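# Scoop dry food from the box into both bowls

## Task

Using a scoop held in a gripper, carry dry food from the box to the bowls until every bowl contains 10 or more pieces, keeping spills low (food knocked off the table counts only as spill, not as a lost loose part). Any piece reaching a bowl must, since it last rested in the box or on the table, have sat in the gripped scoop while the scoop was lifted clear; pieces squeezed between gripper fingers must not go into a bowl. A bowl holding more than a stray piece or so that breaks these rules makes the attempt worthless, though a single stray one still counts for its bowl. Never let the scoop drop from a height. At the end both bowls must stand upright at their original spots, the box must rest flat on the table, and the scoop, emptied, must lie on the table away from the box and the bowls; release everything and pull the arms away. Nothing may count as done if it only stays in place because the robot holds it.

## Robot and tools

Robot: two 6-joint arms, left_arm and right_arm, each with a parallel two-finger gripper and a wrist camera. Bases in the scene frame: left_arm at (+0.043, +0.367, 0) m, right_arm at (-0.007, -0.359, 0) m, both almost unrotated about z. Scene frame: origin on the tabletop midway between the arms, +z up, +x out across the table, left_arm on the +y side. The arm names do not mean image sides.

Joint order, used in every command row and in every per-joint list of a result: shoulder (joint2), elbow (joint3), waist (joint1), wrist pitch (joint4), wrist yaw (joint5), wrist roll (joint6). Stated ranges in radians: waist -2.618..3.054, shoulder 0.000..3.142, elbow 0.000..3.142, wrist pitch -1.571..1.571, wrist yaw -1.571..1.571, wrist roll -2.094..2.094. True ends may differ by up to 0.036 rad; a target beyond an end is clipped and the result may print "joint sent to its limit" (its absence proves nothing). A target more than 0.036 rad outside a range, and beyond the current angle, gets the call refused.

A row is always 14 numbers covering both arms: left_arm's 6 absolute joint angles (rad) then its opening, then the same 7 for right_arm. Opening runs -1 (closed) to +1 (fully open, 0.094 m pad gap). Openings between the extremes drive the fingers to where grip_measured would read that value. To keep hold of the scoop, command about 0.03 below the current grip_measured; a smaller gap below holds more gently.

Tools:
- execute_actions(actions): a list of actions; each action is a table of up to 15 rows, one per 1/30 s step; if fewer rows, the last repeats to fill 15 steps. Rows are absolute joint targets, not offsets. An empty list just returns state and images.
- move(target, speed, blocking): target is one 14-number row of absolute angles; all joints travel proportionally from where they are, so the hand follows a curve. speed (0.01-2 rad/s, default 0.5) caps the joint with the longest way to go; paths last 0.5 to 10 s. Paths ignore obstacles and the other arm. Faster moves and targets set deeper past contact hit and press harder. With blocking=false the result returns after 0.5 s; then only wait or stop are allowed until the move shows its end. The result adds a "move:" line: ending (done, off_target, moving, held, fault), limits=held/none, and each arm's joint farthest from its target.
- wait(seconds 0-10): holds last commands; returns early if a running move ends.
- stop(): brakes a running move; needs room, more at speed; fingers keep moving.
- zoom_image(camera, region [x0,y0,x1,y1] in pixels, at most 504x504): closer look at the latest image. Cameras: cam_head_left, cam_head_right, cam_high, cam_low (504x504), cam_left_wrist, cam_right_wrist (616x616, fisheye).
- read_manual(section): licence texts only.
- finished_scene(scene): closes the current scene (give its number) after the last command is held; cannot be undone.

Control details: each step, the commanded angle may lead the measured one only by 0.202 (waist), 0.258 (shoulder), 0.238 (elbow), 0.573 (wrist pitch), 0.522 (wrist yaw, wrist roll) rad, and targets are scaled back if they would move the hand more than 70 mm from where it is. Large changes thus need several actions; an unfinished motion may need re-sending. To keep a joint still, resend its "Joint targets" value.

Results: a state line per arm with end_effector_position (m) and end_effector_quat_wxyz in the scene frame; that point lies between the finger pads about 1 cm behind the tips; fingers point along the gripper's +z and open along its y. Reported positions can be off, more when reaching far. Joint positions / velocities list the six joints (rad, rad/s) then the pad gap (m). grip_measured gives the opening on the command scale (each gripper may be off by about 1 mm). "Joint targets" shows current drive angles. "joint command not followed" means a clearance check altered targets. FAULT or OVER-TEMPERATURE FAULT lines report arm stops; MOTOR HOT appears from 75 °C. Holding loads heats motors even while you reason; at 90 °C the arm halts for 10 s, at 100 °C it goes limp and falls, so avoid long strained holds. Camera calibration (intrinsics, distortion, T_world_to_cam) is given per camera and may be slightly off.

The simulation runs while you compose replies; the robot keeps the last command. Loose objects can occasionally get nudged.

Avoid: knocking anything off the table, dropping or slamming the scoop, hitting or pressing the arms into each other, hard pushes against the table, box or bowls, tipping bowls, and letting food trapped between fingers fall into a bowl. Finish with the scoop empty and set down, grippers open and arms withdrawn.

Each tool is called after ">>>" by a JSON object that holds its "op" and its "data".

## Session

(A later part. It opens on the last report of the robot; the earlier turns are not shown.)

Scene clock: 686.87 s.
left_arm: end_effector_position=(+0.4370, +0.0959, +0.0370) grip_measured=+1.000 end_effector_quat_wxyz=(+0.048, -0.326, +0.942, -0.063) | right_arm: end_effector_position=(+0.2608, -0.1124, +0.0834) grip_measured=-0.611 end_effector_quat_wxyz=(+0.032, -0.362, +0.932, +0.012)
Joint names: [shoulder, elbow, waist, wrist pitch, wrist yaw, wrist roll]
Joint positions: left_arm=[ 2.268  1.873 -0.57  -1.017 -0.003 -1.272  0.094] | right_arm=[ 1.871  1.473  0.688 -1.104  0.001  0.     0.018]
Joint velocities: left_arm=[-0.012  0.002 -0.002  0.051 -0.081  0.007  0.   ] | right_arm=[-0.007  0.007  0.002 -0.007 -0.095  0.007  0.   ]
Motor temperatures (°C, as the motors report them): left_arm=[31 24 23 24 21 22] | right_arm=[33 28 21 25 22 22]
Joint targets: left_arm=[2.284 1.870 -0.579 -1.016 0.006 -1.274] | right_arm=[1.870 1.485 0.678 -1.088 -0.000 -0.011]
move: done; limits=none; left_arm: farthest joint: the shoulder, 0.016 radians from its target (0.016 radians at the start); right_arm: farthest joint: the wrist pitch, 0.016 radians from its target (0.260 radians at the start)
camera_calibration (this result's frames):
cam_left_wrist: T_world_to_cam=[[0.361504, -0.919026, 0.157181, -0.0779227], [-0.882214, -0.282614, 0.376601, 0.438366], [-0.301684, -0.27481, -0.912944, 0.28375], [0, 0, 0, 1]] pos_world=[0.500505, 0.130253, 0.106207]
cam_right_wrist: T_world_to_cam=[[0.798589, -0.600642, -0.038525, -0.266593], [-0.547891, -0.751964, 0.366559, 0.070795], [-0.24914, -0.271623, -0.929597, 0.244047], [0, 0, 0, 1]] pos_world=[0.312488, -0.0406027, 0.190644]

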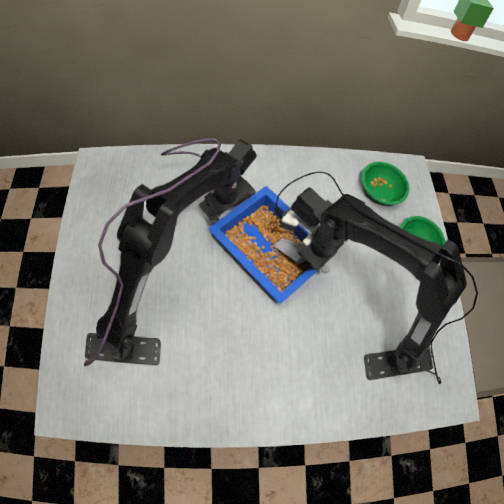

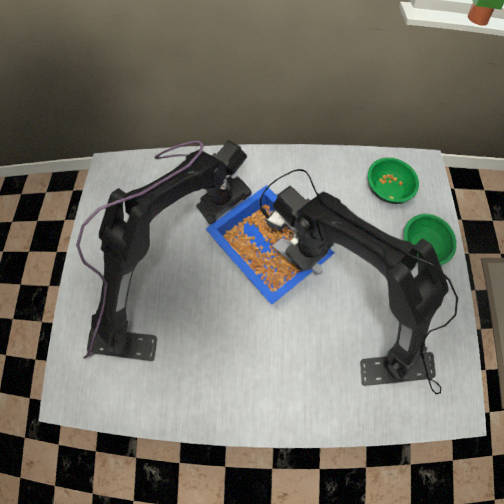

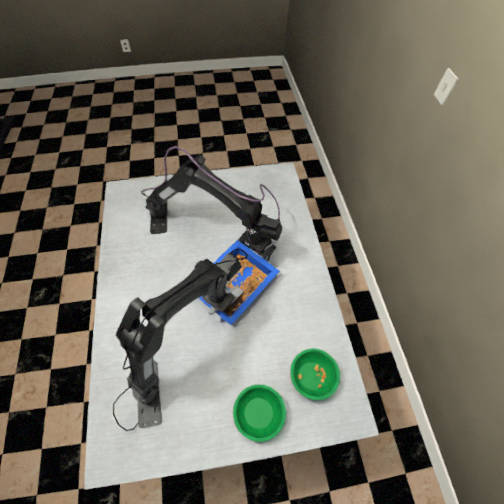

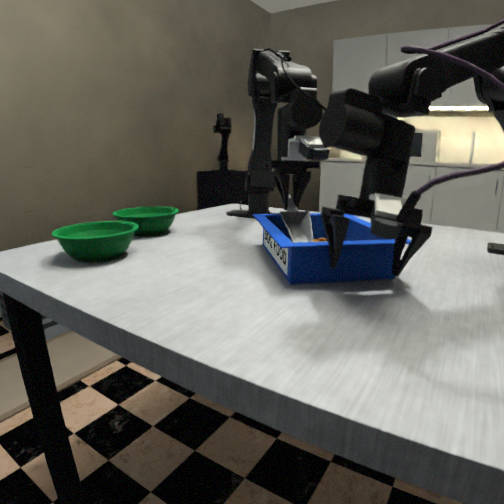

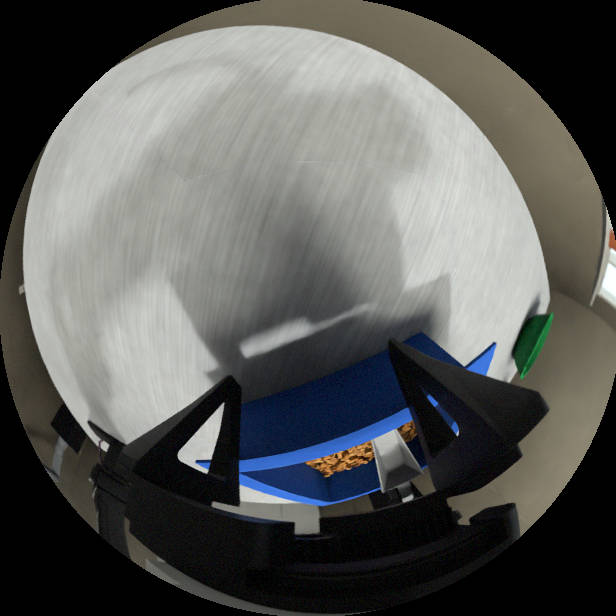

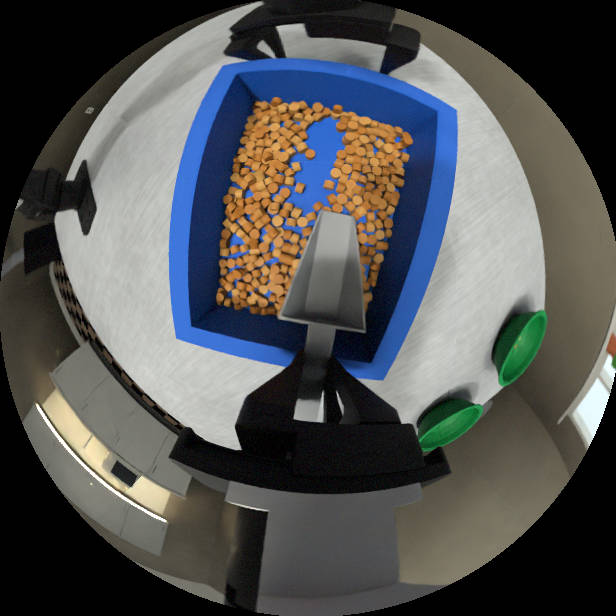

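>>> {"op": "execute_actions", "data": {"actions": [[[2.284,1.87,-0.579,-1.016,0.006,-1.274,1,1.872,1.485,0.677,-1.086,0,-0.011,-0.65],[2.284,1.87,-0.579,-1.016,0.006,-1.274,1,1.875,1.485,0.676,-1.083,0,-0.011,-0.65],[2.284,1.87,-0.579,-1.016,0.006,-1.274,1,1.88,1.485,0.675,-1.079,0,-0.011,-0.65],[2.284,1.87,-0.579,-1.016,0.006,-1.274,1,1.886,1.485,0.673,-1.073,0,-0.011,-0.65],[2.284,1.87,-0.579,-1.016,0.006,-1.274,1,1.893,1.485,0.672,-1.067,0,-0.011,-0.65],[2.284,1.87,-0.579,-1.016,0.006,-1.274,1,1.901,1.485,0.669,-1.061,0,-0.011,-0.65],[2.284,1.87,-0.579,-1.016,0.006,-1.274,1,1.908,1.485,0.667,-1.054,0,-0.011,-0.65],[2.284,1.87,-0.579,-1.016,0.006,-1.274,1,1.916,1.485,0.665,-1.047,0,-0.011,-0.65],[2.284,1.87,-0.579,-1.016,0.006,-1.274,1,1.922,1.485,0.663,-1.041,0,-0.011,-0.65],[2.284,1.87,-0.579,-1.016,0.006,-1.274,1,1.928,1.485,0.662,-1.036,0,-0.011,-0.65],[2.284,1.87,-0.579,-1.016,0.006,-1.274,1,1.934,1.485,0.66,-1.031,0,-0.011,-0.65],[2.284,1.87,-0.579,-1.016,0.006,-1.274,1,1.938,1.485,0.659,-1.027,0,-0.011,-0.65],[2.284,1.87,-0.579,-1.016,0.006,-1.274,1,1.9391,1.485,0.659,-1.0239,0,-0.011,-0.65],[2.284,1.87,-0.579,-1.016,0.006,-1.274,1,1.9404,1.485,0.659,-1.0196,0,-0.011,-0.65],[2.284,1.87,-0.579,-1.016,0.006,-1.274,1,1.942,1.485,0.659,-1.014,0,-0.011,-0.65]],[[2.284,1.87,-0.579,-1.016,0.006,-1.274,1,1.944,1.485,0.659,-1.007,0,-0.011,-0.65],[2.284,1.87,-0.579,-1.016,0.006,-1.274,1,1.9464,1.485,0.659,-0.9988,0,-0.011,-0.65],[2.284,1.87,-0.579,-1.016,0.006,-1.274,1,1.9488,1.485,0.659,-0.9906,0,-0.011,-0.65],[2.284,1.87,-0.579,-1.016,0.006,-1.274,1,1.9512,1.485,0.659,-0.9824,0,-0.011,-0.65],[2.284,1.87,-0.579,-1.016,0.006,-1.274,1,1.9538,1.485,0.659,-0.974,0,-0.011,-0.65],[2.284,1.87,-0.579,-1.016,0.006,-1.274,1,1.9563,1.485,0.659,-0.9657,0,-0.011,-0.65],[2.284,1.87,-0.579,-1.016,0.006,-1.274,1,1.9589,1.485,0.659,-0.9573,0,-0.011,-0.65],[2.284,1.87,-0.579,-1.016,0.006,-1.274,1,1.9615,1.485,0.659,-0.9489,0,-0.011,-0.65],[2.284,1.87,-0.579,-1.016,0.006,-1.274,1,1.964,1.485,0.659,-0.9406,0,-0.011,-0.65],[2.284,1.87,-0.579,-1.016,0.006,-1.274,1,1.9666,1.485,0.659,-0.9322,0,-0.011,-0.65],[2.284,1.87,-0.579,-1.016,0.006,-1.274,1,1.9692,1.485,0.659,-0.9238,0,-0.011,-0.65],[2.284,1.87,-0.579,-1.016,0.006,-1.274,1,1.9717,1.485,0.659,-0.9155,0,-0.011,-0.65],[2.284,1.87,-0.579,-1.016,0.006,-1.274,1,1.9744,1.485,0.659,-0.907,0,-0.011,-0.65],[2.284,1.87,-0.579,-1.016,0.006,-1.274,1,1.9772,1.485,0.659,-0.8984,0,-0.011,-0.65],[2.284,1.87,-0.579,-1.016,0.006,-1.274,1,1.98,1.485,0.659,-0.8898,0,-0.011,-0.65]],[[2.284,1.87,-0.579,-1.016,0.006,-1.274,1,1.9828,1.485,0.659,-0.8812,0,-0.011,-0.65],[2.284,1.87,-0.579,-1.016,0.006,-1.274,1,1.9856,1.485,0.659,-0.8726,0,-0.011,-0.65],[2.284,1.87,-0.579,-1.016,0.006,-1.274,1,1.9883,1.485,0.659,-0.8641,0,-0.011,-0.65],[2.284,1.87,-0.579,-1.016,0.006,-1.274,1,1.9911,1.485,0.659,-0.8555,0,-0.011,-0.65],[2.284,1.87,-0.579,-1.016,0.006,-1.274,1,1.9939,1.485,0.659,-0.8469,0,-0.011,-0.65],[2.284,1.87,-0.579,-1.016,0.006,-1.274,1,1.9967,1.485,0.659,-0.8383,0,-0.011,-0.65],[2.284,1.87,-0.579,-1.016,0.006,-1.274,1,1.9997,1.485,0.659,-0.8295,0,-0.011,-0.65],[2.284,1.87,-0.579,-1.016,0.006,-1.274,1,2.0027,1.485,0.659,-0.8207,0,-0.011,-0.65],[2.284,1.87,-0.579,-1.016,0.006,-1.274,1,2.0057,1.485,0.659,-0.8119,0,-0.011,-0.65],[2.284,1.87,-0.579,-1.016,0.006,-1.274,1,2.0087,1.485,0.659,-0.8031,0,-0.011,-0.65],[2.284,1.87,-0.579,-1.016,0.006,-1.274,1,2.0117,1.485,0.659,-0.7943,0,-0.011,-0.65],[2.284,1.87,-0.579,-1.016,0.006,-1.274,1,2.0147,1.485,0.659,-0.7855,0,-0.011,-0.65],[2.284,1.87,-0.579,-1.016,0.006,-1.274,1,2.0177,1.485,0.659,-0.7767,0,-0.011,-0.65],[2.284,1.87,-0.579,-1.016,0.006,-1.274,1,2.0206,1.485,0.659,-0.768,0,-0.011,-0.65],[2.284,1.87,-0.579,-1.016,0.006,-1.274,1,2.0237,1.485,0.659,-0.7591,0,-0.011,-0.65]],[[2.284,1.87,-0.579,-1.016,0.006,-1.274,1,2.0269,1.485,0.659,-0.7501,0,-0.011,-0.65],[2.284,1.87,-0.579,-1.016,0.006,-1.274,1,2.0301,1.485,0.659,-0.7411,0,-0.011,-0.65],[2.284,1.87,-0.579,-1.016,0.006,-1.274,1,2.0332,1.485,0.659,-0.7322,0,-0.011,-0.65],[2.284,1.87,-0.579,-1.016,0.006,-1.274,1,2.0364,1.485,0.659,-0.7232,0,-0.011,-0.65],[2.284,1.87,-0.579,-1.016,0.006,-1.274,1,2.0396,1.485,0.659,-0.7142,0,-0.011,-0.65],[2.284,1.87,-0.579,-1.016,0.006,-1.274,1,2.0428,1.485,0.659,-0.7052,0,-0.011,-0.65],[2.284,1.87,-0.579,-1.016,0.006,-1.274,1,2.046,1.485,0.659,-0.6962,0,-0.011,-0.65],[2.284,1.87,-0.579,-1.016,0.006,-1.274,1,2.0491,1.485,0.659,-0.6873,0,-0.011,-0.65],[2.284,1.87,-0.579,-1.016,0.006,-1.274,1,2.0524,1.485,0.659,-0.6782,0,-0.011,-0.65],[2.284,1.87,-0.579,-1.016,0.006,-1.274,1,2.0557,1.485,0.659,-0.6691,0,-0.011,-0.65],[2.284,1.87,-0.579,-1.016,0.006,-1.274,1,2.0586,1.485,0.659,-0.6612,0,-0.011,-0.65],[2.284,1.87,-0.579,-1.016,0.006,-1.274,1,2.0609,1.485,0.659,-0.6549,0,-0.011,-0.65],[2.284,1.87,-0.579,-1.016,0.006,-1.274,1,2.0626,1.485,0.659,-0.6502,0,-0.011,-0.65],[2.284,1.87,-0.579,-1.016,0.006,-1.274,1,2.0637,1.485,0.659,-0.6471,0,-0.011,-0.65],[2.284,1.87,-0.579,-1.016,0.006,-1.274,1,2.0642,1.485,0.659,-0.6458,0,-0.011,-0.65]]]}}

>>> {"op": "zoom_image", "data": {"camera": "cam_right_wrist", "region": [240, 150, 420, 350]}}

Scene clock: 745.70 s.
left_arm: end_effector_position=(+0.4384, +0.0966, +0.0371) grip_measured=+1.000 end_effector_quat_wxyz=(+0.052, -0.327, +0.942, -0.062) | right_arm: end_effector_position=(+0.3357, -0.0552, +0.0404) grip_measured=-0.611 end_effector_quat_wxyz=(+0.154, -0.349, +0.922, +0.058)
Joint names: [shoulder, elbow, waist, wrist pitch, wrist yaw, wrist roll]
Joint positions: left_arm=[ 2.268  1.873 -0.57  -1.014 -0.011 -1.273  0.094] | right_arm=[ 2.034  1.473  0.67  -0.679  0.001 -0.002  0.018]
Joint velocities: left_arm=[-0.007  0.002  0.012  0.051  0.007  0.007  0.   ] | right_arm=[ 0.09   0.002 -0.017  0.315 -0.007 -0.007 -0.001]
Motor temperatures (°C, as the motors report them): left_arm=[31 24 23 24 21 22] | right_arm=[33 29 21 25 22 22]
Joint targets: left_arm=[2.284 1.870 -0.579 -1.016 0.006 -1.274] | right_arm=[2.065 1.485 0.659 -0.646 0.000 -0.011]
camera_calibration (this result's frames):
cam_left_wrist: T_world_to_cam=[[0.362264, -0.918993, 0.155618, -0.0780871], [-0.884164, -0.285979, 0.369418, 0.441185], [-0.294989, -0.271419, -0.91614, 0.281334], [0, 0, 0, 1]] pos_world=[0.501359, 0.130767, 0.106911]
cam_right_wrist: T_world_to_cam=[[0.791548, -0.611003, 0.0112642, -0.293978], [-0.607851, -0.785297, 0.117584, 0.198942], [-0.0629981, -0.0999201, -0.992999, 0.187827], [0, 0, 0, 1]] pos_world=[0.365458, -0.00462488, 0.166431]

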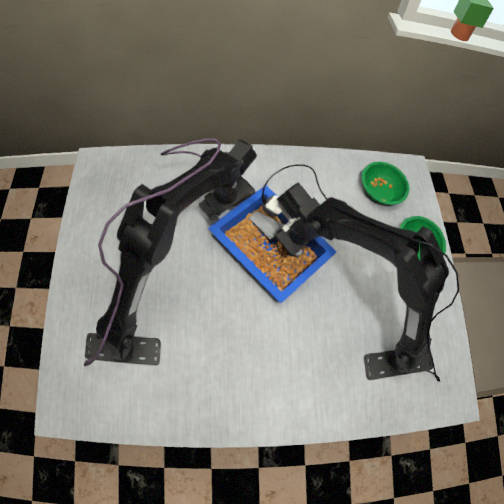

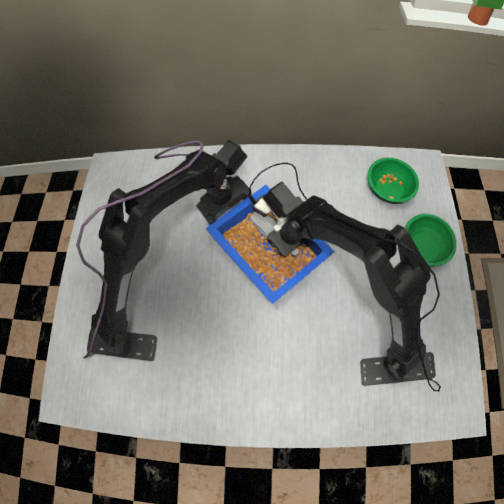

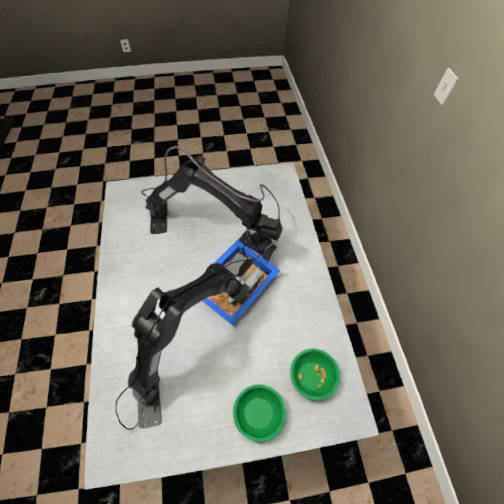

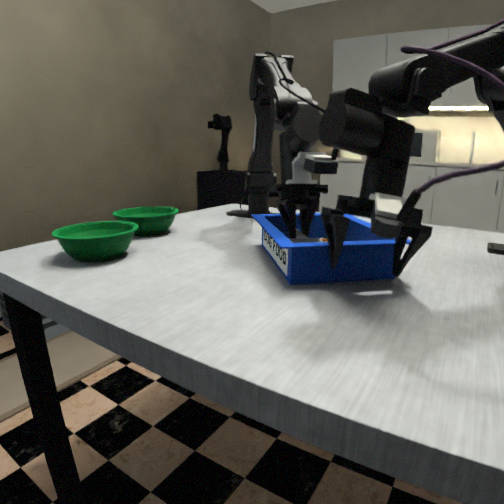

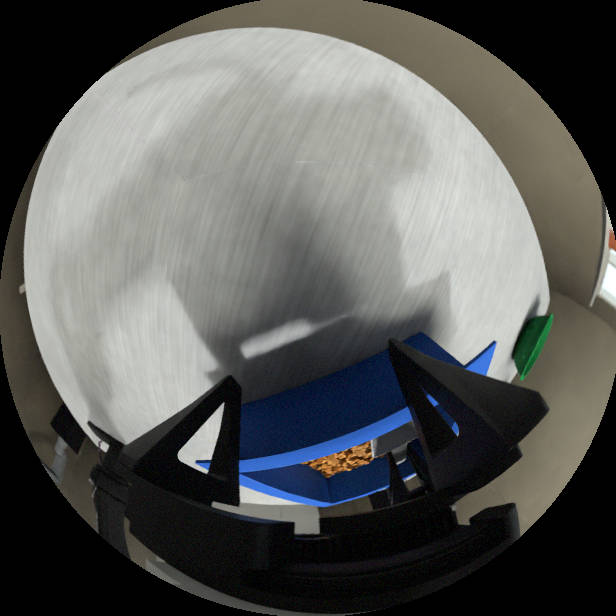

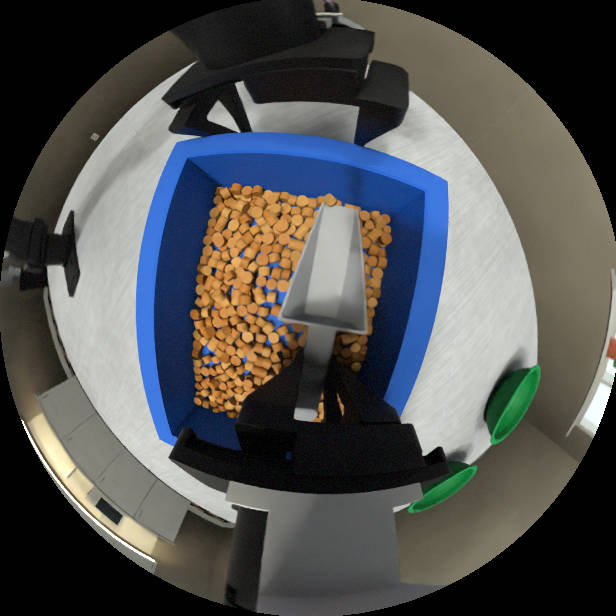

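Region (240, 150, 420, 350) of cam_right_wrist's 616x616 image, scaled by 2.520, with more detail than that image has; it fills the left 454 columns of this view, and the rest is white.

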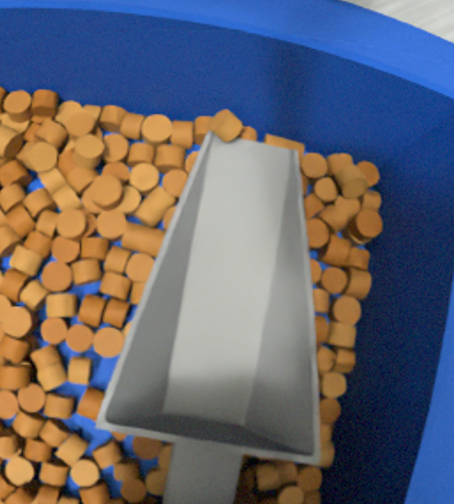

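>>> {"op": "execute_actions", "data": {"actions": [[[2.284,1.87,-0.579,-1.016,0.006,-1.274,1,2.05,1.485,0.659,-0.65,0,-0.011,-0.68],[2.284,1.87,-0.579,-1.016,0.006,-1.274,1,2.035,1.485,0.659,-0.65,0,-0.011,-0.68],[2.284,1.87,-0.579,-1.016,0.006,-1.274,1,2.02,1.485,0.659,-0.655,0,-0.011,-0.68],[2.284,1.87,-0.579,-1.016,0.006,-1.274,1,2.008,1.485,0.659,-0.66,0,-0.011,-0.68],[2.284,1.87,-0.579,-1.016,0.006,-1.274,1,1.997,1.485,0.659,-0.668,0,-0.011,-0.68],[2.284,1.87,-0.579,-1.016,0.006,-1.274,1,1.986,1.485,0.659,-0.68,0,-0.011,-0.68],[2.284,1.87,-0.579,-1.016,0.006,-1.274,1,1.975,1.485,0.66,-0.695,0,-0.011,-0.68],[2.284,1.87,-0.579,-1.016,0.006,-1.274,1,1.964,1.485,0.662,-0.713,0,-0.011,-0.68],[2.284,1.87,-0.579,-1.016,0.006,-1.274,1,1.953,1.485,0.665,-0.734,0,-0.011,-0.68],[2.284,1.87,-0.579,-1.016,0.006,-1.274,1,1.942,1.485,0.669,-0.758,0,-0.011,-0.68],[2.284,1.87,-0.579,-1.016,0.006,-1.274,1,1.931,1.485,0.673,-0.784,0,-0.011,-0.68],[2.284,1.87,-0.579,-1.016,0.006,-1.274,1,1.92,1.485,0.678,-0.812,0,-0.011,-0.68],[2.284,1.87,-0.579,-1.016,0.006,-1.274,1,1.909,1.485,0.683,-0.841,0,-0.011,-0.68],[2.284,1.87,-0.579,-1.016,0.006,-1.274,1,1.898,1.485,0.688,-0.871,0,-0.011,-0.68],[2.284,1.87,-0.579,-1.016,0.006,-1.274,1,1.887,1.485,0.693,-0.901,0,-0.011,-0.68]],[[2.284,1.87,-0.579,-1.016,0.006,-1.274,1,1.876,1.485,0.698,-0.931,0,-0.011,-0.68],[2.284,1.87,-0.579,-1.016,0.006,-1.274,1,1.865,1.485,0.703,-0.961,0,-0.011,-0.68],[2.284,1.87,-0.579,-1.016,0.006,-1.274,1,1.854,1.485,0.708,-0.991,0,-0.011,-0.68],[2.284,1.87,-0.579,-1.016,0.006,-1.274,1,1.843,1.485,0.713,-1.021,0,-0.011,-0.68],[2.284,1.87,-0.579,-1.016,0.006,-1.274,1,1.832,1.485,0.718,-1.051,0,-0.011,-0.68],[2.284,1.87,-0.579,-1.016,0.006,-1.274,1,1.821,1.485,0.723,-1.081,0,-0.011,-0.68],[2.284,1.87,-0.579,-1.016,0.006,-1.274,1,1.81,1.485,0.728,-1.11,0,-0.011,-0.68],[2.284,1.87,-0.579,-1.016,0.006,-1.274,1,1.8,1.485,0.733,-1.137,0,-0.011,-0.68],[2.284,1.87,-0.579,-1.016,0.006,-1.274,1,1.791,1.485,0.737,-1.161,0,-0.011,-0.68],[2.284,1.87,-0.579,-1.016,0.006,-1.274,1,1.783,1.485,0.741,-1.182,0,-0.011,-0.68],[2.284,1.87,-0.579,-1.016,0.006,-1.274,1,1.776,1.485,0.744,-1.199,0,-0.011,-0.68],[2.284,1.87,-0.579,-1.016,0.006,-1.274,1,1.77,1.485,0.747,-1.213,0,-0.011,-0.68],[2.284,1.87,-0.579,-1.016,0.006,-1.274,1,1.766,1.485,0.749,-1.223,0,-0.011,-0.68],[2.284,1.87,-0.579,-1.016,0.006,-1.274,1,1.763,1.485,0.75,-1.229,0,-0.011,-0.68],[2.284,1.87,-0.579,-1.016,0.006,-1.274,1,1.762,1.485,0.75,-1.232,0,-0.011,-0.68]]]}}

>>> {"op": "execute_actions", "data": {"actions": []}}

Scene clock: 774.37 s.
left_arm: end_effector_position=(+0.4380, +0.0959, +0.0371) grip_measured=+1.000 end_effector_quat_wxyz=(+0.050, -0.327, +0.942, -0.064) | right_arm: end_effector_position=(+0.2373, -0.1094, +0.1081) grip_measured=-0.611 end_effector_quat_wxyz=(+0.037, -0.387, +0.921, +0.015)
Joint names: [shoulder, elbow, waist, wrist pitch, wrist yaw, wrist roll]
Joint positions: left_arm=[ 2.268  1.873 -0.57  -1.014 -0.006 -1.273  0.094] | right_arm=[ 1.794  1.473  0.74  -1.171  0.001 -0.002  0.018]
Joint velocities: left_arm=[-0.002 -0.002 -0.012 -0.022  0.007  0.022  0.   ] | right_arm=[-0.125 -0.007  0.032 -0.462 -0.066 -0.037  0.   ]
Motor temperatures (°C, as the motors report them): left_arm=[31 24 23 23 21 22] | right_arm=[33 29 21 26 22 22]
Joint targets: left_arm=[2.284 1.870 -0.579 -1.016 0.006 -1.274] | right_arm=[1.762 1.485 0.750 -1.232 -0.000 -0.011]
camera_calibration (this result's frames):
cam_left_wrist: T_world_to_cam=[[0.361939, -0.918643, 0.158412, -0.0786094], [-0.883537, -0.283867, 0.372535, 0.44004], [-0.297258, -0.274798, -0.914398, 0.282284], [0, 0, 0, 1]] pos_world=[0.501155, 0.13027, 0.106642]
cam_right_wrist: T_world_to_cam=[[0.83021, -0.556257, -0.0364504, -0.247908], [-0.509035, -0.783137, 0.357184, 0.0395105], [-0.227232, -0.277983, -0.933323, 0.256522], [0, 0, 0, 1]] pos_world=[0.284218, -0.0356499, 0.216269]

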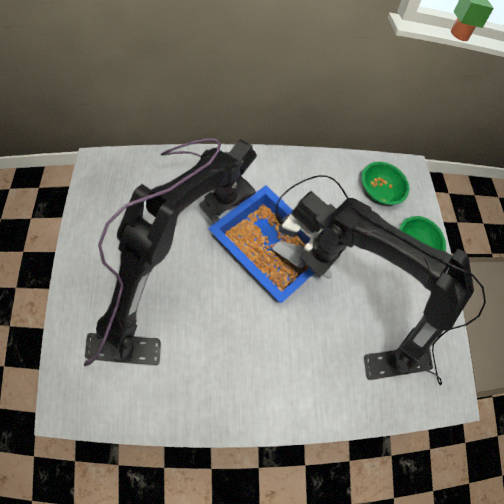

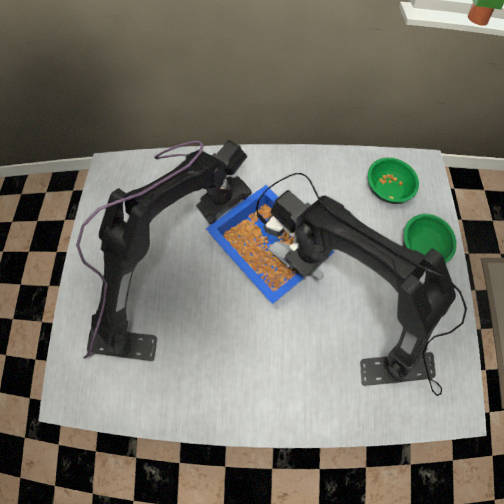

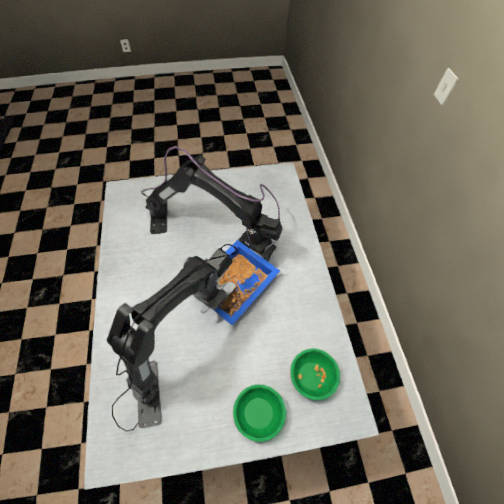

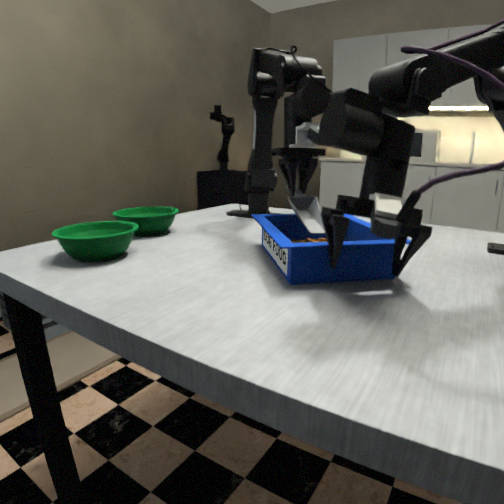

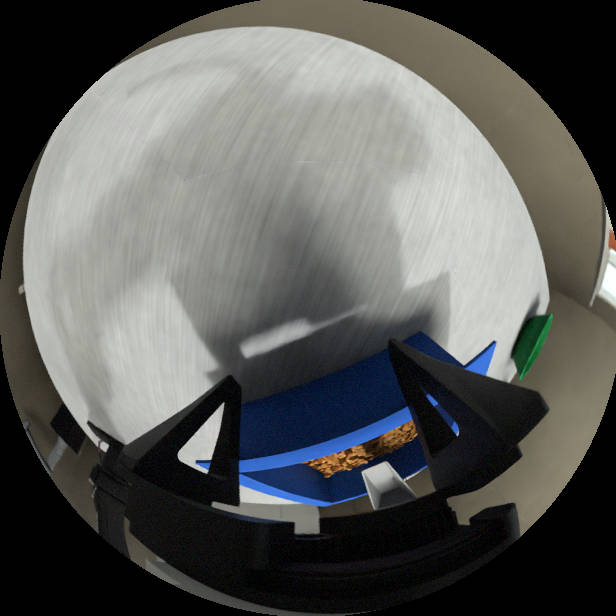

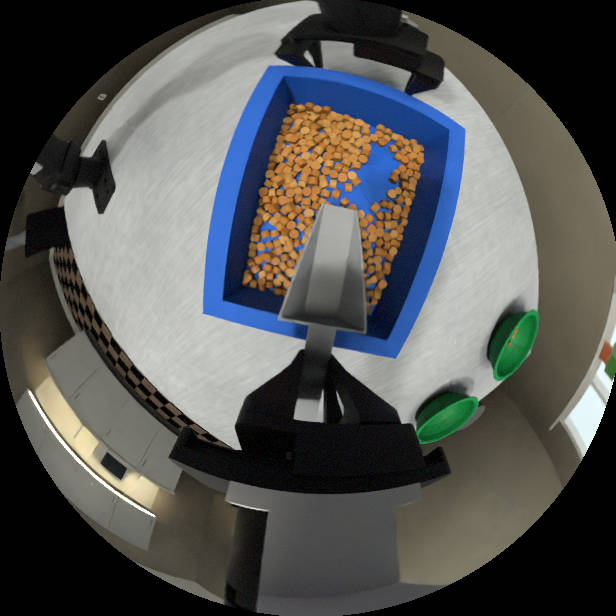

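Scene clock: 774.37 s.
left_arm: end_effector_position=(+0.4380, +0.0959, +0.0371) grip_measured=+1.000 end_effector_quat_wxyz=(+0.050, -0.327, +0.942, -0.064) | right_arm: end_effector_position=(+0.2373, -0.1094, +0.1081) grip_measured=-0.611 end_effector_quat_wxyz=(+0.037, -0.387, +0.921, +0.015)
Joint names: [shoulder, elbow, waist, wrist pitch, wrist yaw, wrist roll]
Joint positions: left_arm=[ 2.268  1.873 -0.57  -1.014 -0.006 -1.273  0.094] | right_arm=[ 1.794  1.473  0.74  -1.171  0.001 -0.002  0.018]
Joint velocities: left_arm=[-0.002 -0.002 -0.012 -0.022  0.007  0.022  0.   ] | right_arm=[-0.125 -0.007  0.032 -0.462 -0.066 -0.037  0.   ]
Motor temperatures (°C, as the motors report them): left_arm=[31 24 23 23 21 22] | right_arm=[33 29 21 26 22 22]
Joint targets: left_arm=[2.284 1.870 -0.579 -1.016 0.006 -1.274] | right_arm=[1.762 1.485 0.750 -1.232 -0.000 -0.011]
camera_calibration (this result's frames):
cam_left_wrist: T_world_to_cam=[[0.361939, -0.918643, 0.158412, -0.0786094], [-0.883537, -0.283867, 0.372535, 0.44004], [-0.297258, -0.274798, -0.914398, 0.282284], [0, 0, 0, 1]] pos_world=[0.501155, 0.13027, 0.106642]
cam_right_wrist: T_world_to_cam=[[0.83021, -0.556257, -0.0364504, -0.247908], [-0.509035, -0.783137, 0.357184, 0.0395105], [-0.227232, -0.277983, -0.933323, 0.256522], [0, 0, 0, 1]] pos_world=[0.284218, -0.0356499, 0.216269]

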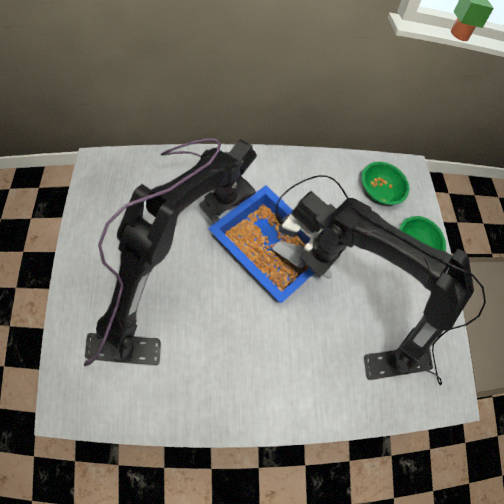

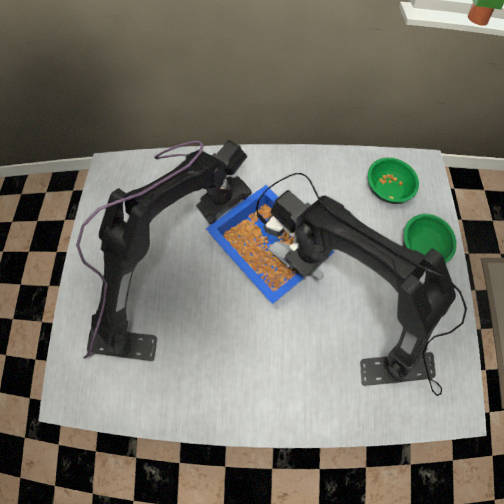

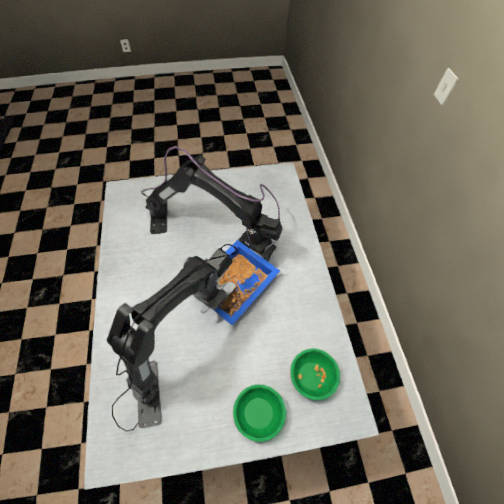

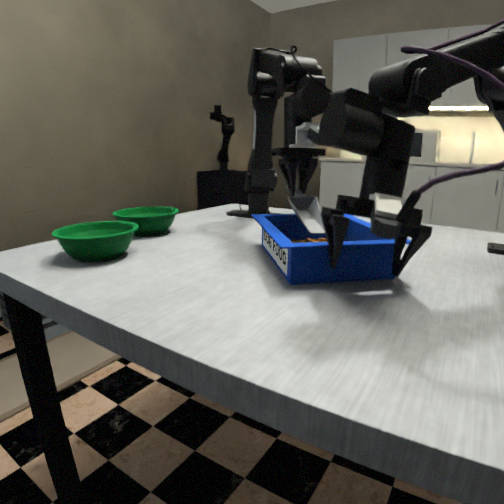

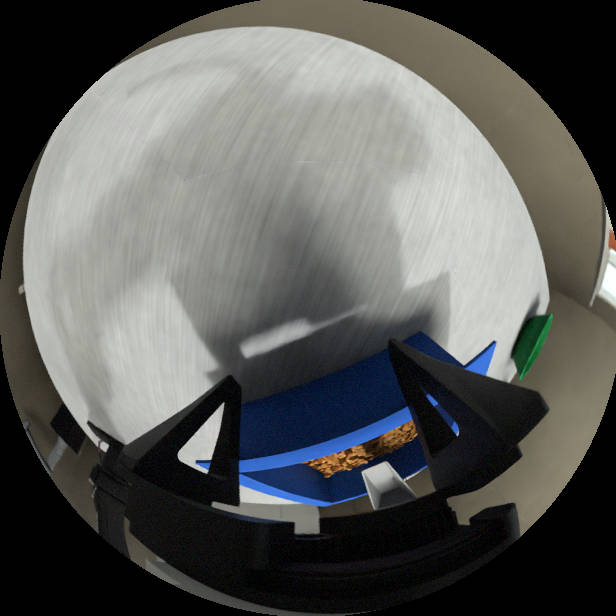

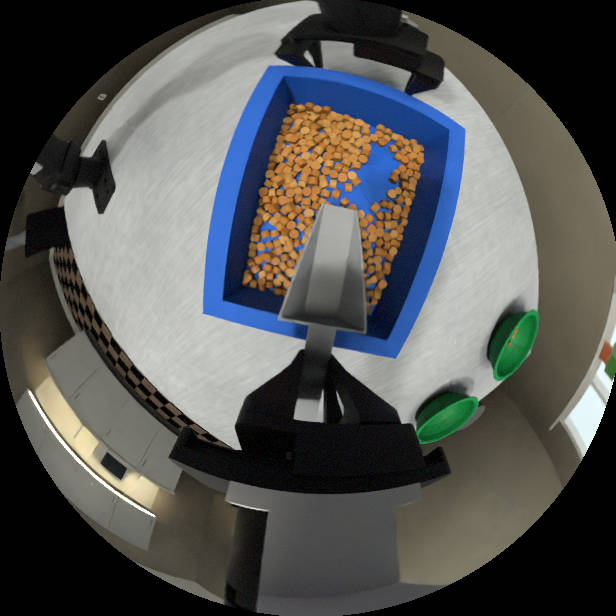

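>>> {"op": "wait", "data": {"seconds": 0}}

>>> {"op": "zoom_image", "data": {"camera": "cam_right_wrist", "region": [200, 50, 480, 430]}}

Scene clock: 776.13 s.
left_arm: end_effector_position=(+0.4380, +0.0959, +0.0371) grip_measured=+1.000 end_effector_quat_wxyz=(+0.050, -0.327, +0.942, -0.064) | right_arm: end_effector_position=(+0.2277, -0.1185, +0.1089) grip_measured=-0.611 end_effector_quat_wxyz=(+0.014, -0.387, +0.922, +0.006)
Joint names: [shoulder, elbow, waist, wrist pitch, wrist yaw, wrist roll]
Joint positions: left_arm=[ 2.268  1.873 -0.57  -1.014 -0.006 -1.273  0.094] | right_arm=[ 1.789  1.473  0.741 -1.225  0.001 -0.002  0.018]
Joint velocities: left_arm=[-0.007 -0.007  0.002 -0.037 -0.022 -0.081  0.   ] | right_arm=[-0.022  0.017 -0.007 -0.007  0.066 -0.095  0.001]
Motor temperatures (°C, as the motors report them): left_arm=[31 24 23 23 21 22] | right_arm=[34 29 21 25 22 22]
Joint targets: left_arm=[2.284 1.870 -0.579 -1.016 0.006 -1.274] | right_arm=[1.762 1.485 0.750 -1.232 -0.000 -0.011]
camera_calibration (this result's frames):
cam_left_wrist: T_world_to_cam=[[0.361939, -0.918643, 0.158412, -0.0786094], [-0.883537, -0.283867, 0.372535, 0.44004], [-0.297258, -0.274798, -0.914398, 0.282284], [0, 0, 0, 1]] pos_world=[0.501155, 0.13027, 0.106642]
cam_right_wrist: T_world_to_cam=[[0.829443, -0.556734, -0.0455161, -0.243932], [-0.495149, -0.770511, 0.401422, 0.020737], [-0.258556, -0.31042, -0.914761, 0.253791], [0, 0, 0, 1]] pos_world=[0.278215, -0.0410451, 0.212731]

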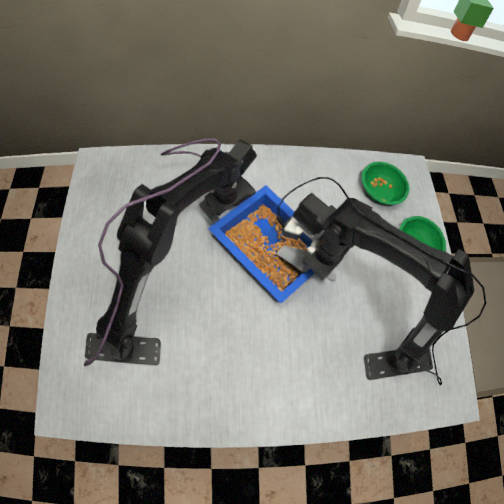

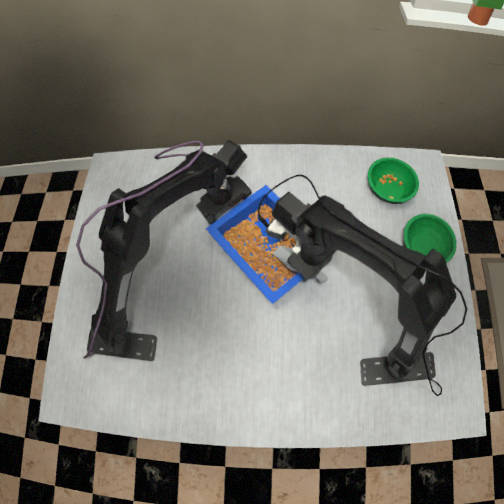

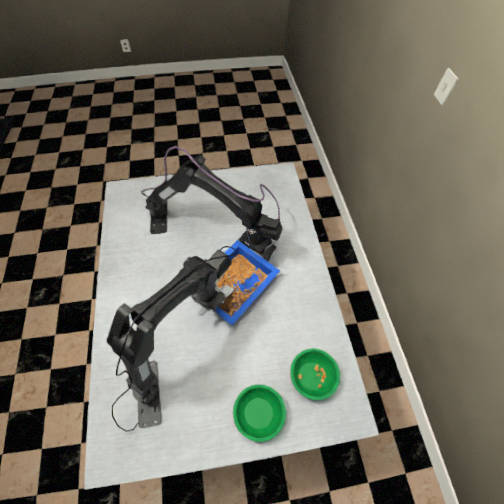

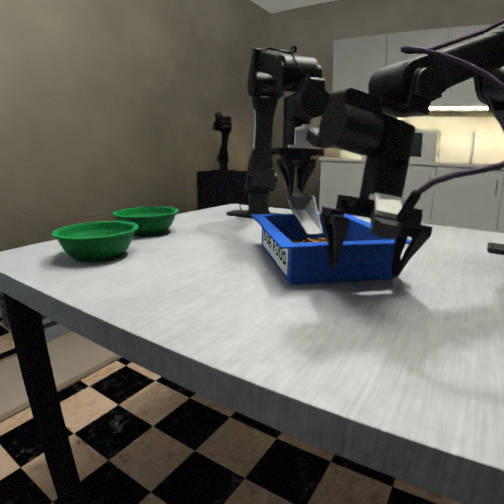

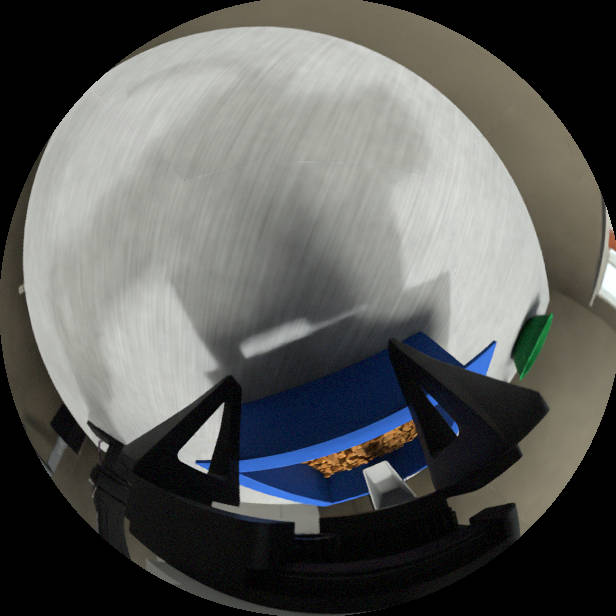

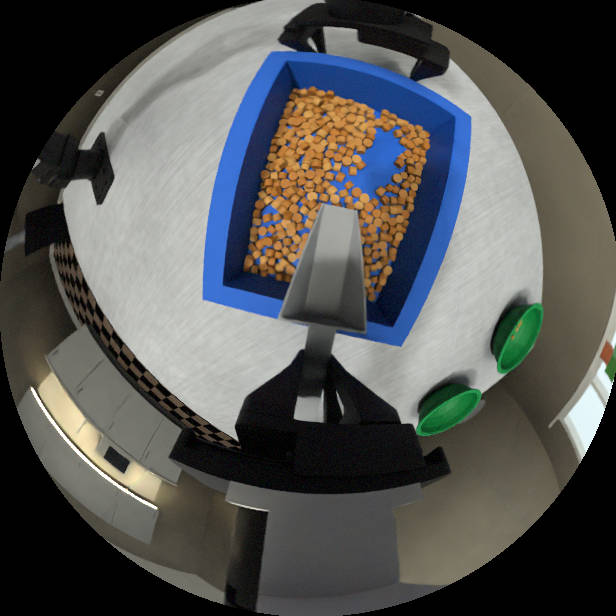

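Region (200, 50, 480, 430) of cam_right_wrist's 616x616 image, scaled by 1.326, with more detail than that image has; it fills the left 371 columns of this view, and the rest is white.

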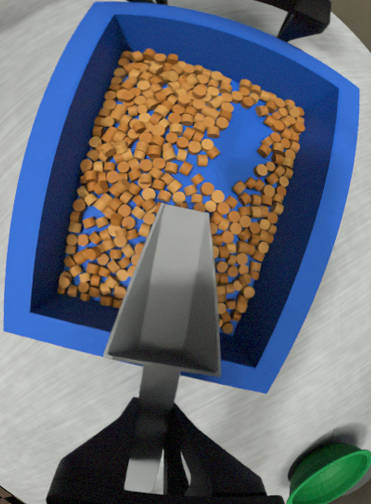

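>>> {"op": "zoom_image", "data": {"camera": "cam_right_wrist", "region": [270, 100, 440, 345]}}

>>> {"op": "zoom_image", "data": {"camera": "cam_right_wrist", "region": [310, 190, 370, 230]}}

Region (270, 100, 440, 345) of cam_right_wrist's 616x616 image, scaled by 2.057, with more detail than that image has; it fills the left 350 columns of this view, and the rest is white.

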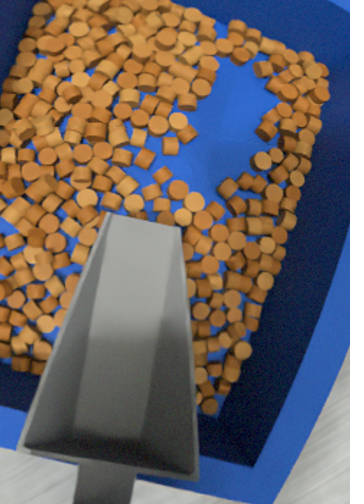

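Region (310, 190, 370, 230) of cam_right_wrist's 616x616 image, scaled by 8.400, with more detail than that image has.

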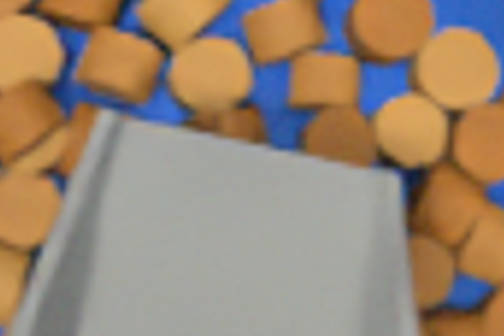

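>>> {"op": "move", "data": {"target": [2.284,1.87,-0.579,-1.016,0.006,-1.274,1, 1.975,1.638,0.676,-1.125,0.0,-0.011,-0.68], "speed": 0.3}}

>>> {"op": "zoom_image", "data": {"camera": "cam_right_wrist", "region": [250, 90, 430, 290]}}

Scene clock: 839.47 s.
left_arm: end_effector_position=(+0.4380, +0.0959, +0.0371) grip_measured=+1.000 end_effector_quat_wxyz=(+0.050, -0.327, +0.942, -0.064) | right_arm: end_effector_position=(+0.2781, -0.0981, +0.0801) grip_measured=-0.611 end_effector_quat_wxyz=(+0.026, -0.361, +0.932, +0.010)
Joint names: [shoulder, elbow, waist, wrist pitch, wrist yaw, wrist roll]
Joint positions: left_arm=[ 2.268  1.873 -0.57  -1.014 -0.006 -1.273  0.094] | right_arm=[ 1.971  1.597  0.684 -1.141 -0.001 -0.002  0.018]
Joint velocities: left_arm=[-0.017 -0.007 -0.007  0.007 -0.037  0.037  0.   ] | right_arm=[-0.007  0.002 -0.002 -0.007 -0.022  0.022 -0.002]
Motor temperatures (°C, as the motors report them): left_arm=[32 24 23 23 21 22] | right_arm=[35 29 21 24 22 22]
Joint targets: left_arm=[2.284 1.870 -0.579 -1.016 0.006 -1.274] | right_arm=[1.975 1.638 0.676 -1.125 -0.000 -0.011]
move: off_target (right_arm); limits=none; left_arm: farthest joint: the shoulder, 0.016 radians from its target (0.016 radians at the start); right_arm: farthest joint: the elbow, 0.041 radians from its target (0.165 radians at the start)
camera_calibration (this result's frames):
cam_left_wrist: T_world_to_cam=[[0.361939, -0.918643, 0.158412, -0.0786094], [-0.883537, -0.283867, 0.372535, 0.44004], [-0.297258, -0.274798, -0.914398, 0.282284], [0, 0, 0, 1]] pos_world=[0.501155, 0.13027, 0.106642]
cam_right_wrist: T_world_to_cam=[[0.797531, -0.601795, -0.0422786, -0.271402], [-0.544766, -0.748516, 0.378093, 0.0908161], [-0.259181, -0.278509, -0.924802, 0.250872], [0, 0, 0, 1]] pos_world=[0.330946, -0.0254807, 0.186195]

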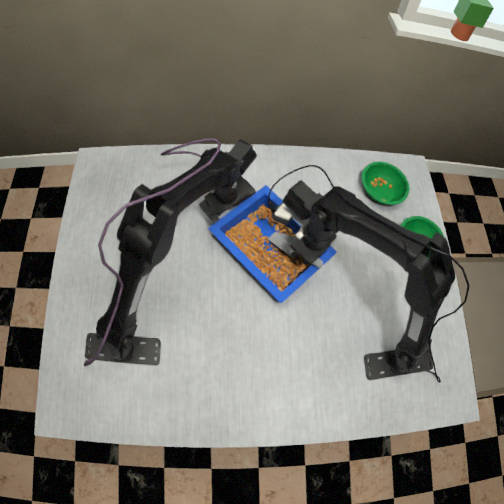

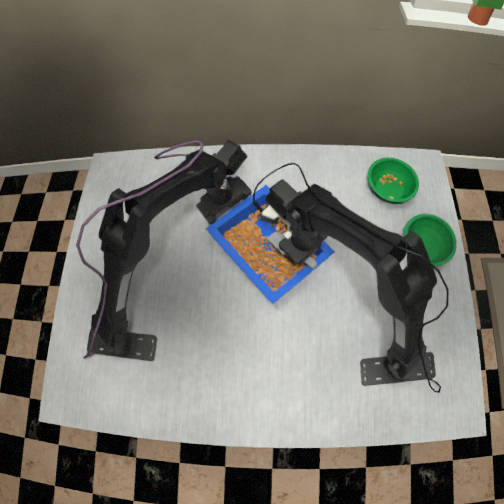

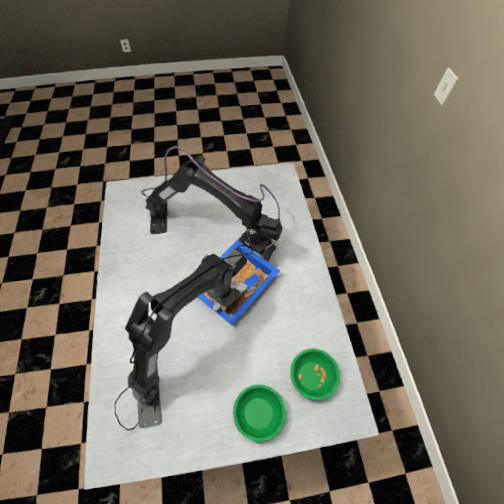

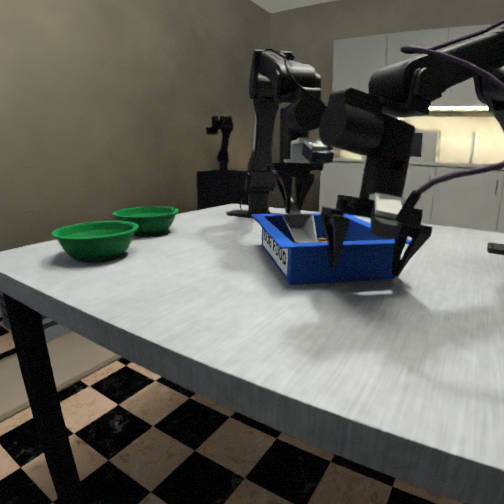

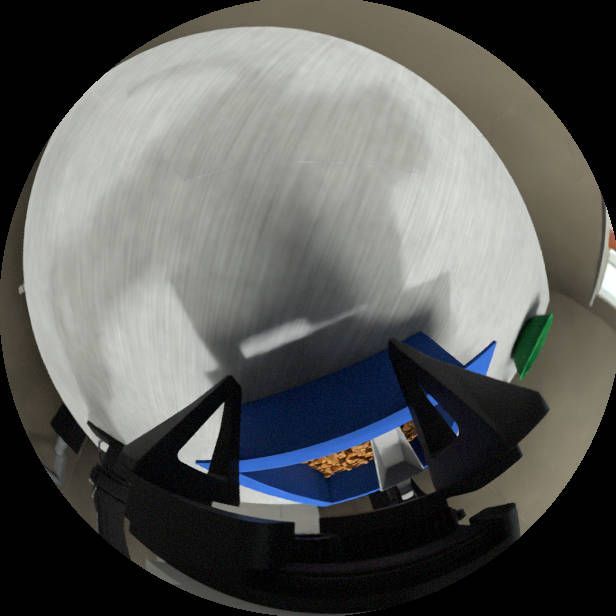

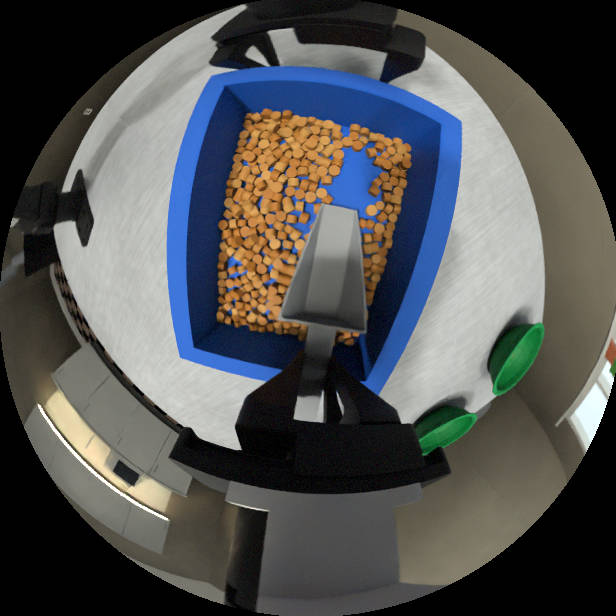

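Region (250, 90, 430, 290) of cam_right_wrist's 616x616 image, scaled by 2.520, with more detail than that image has; it fills the left 454 columns of this view, and the rest is white.

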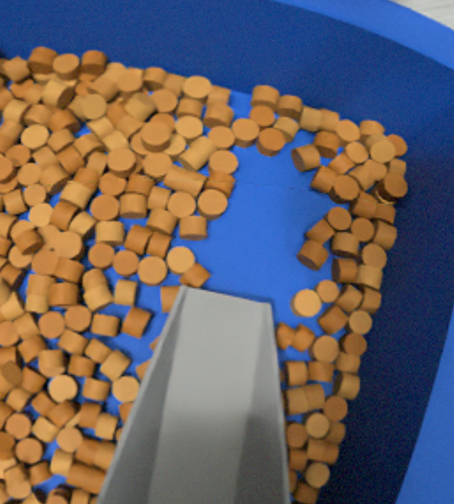

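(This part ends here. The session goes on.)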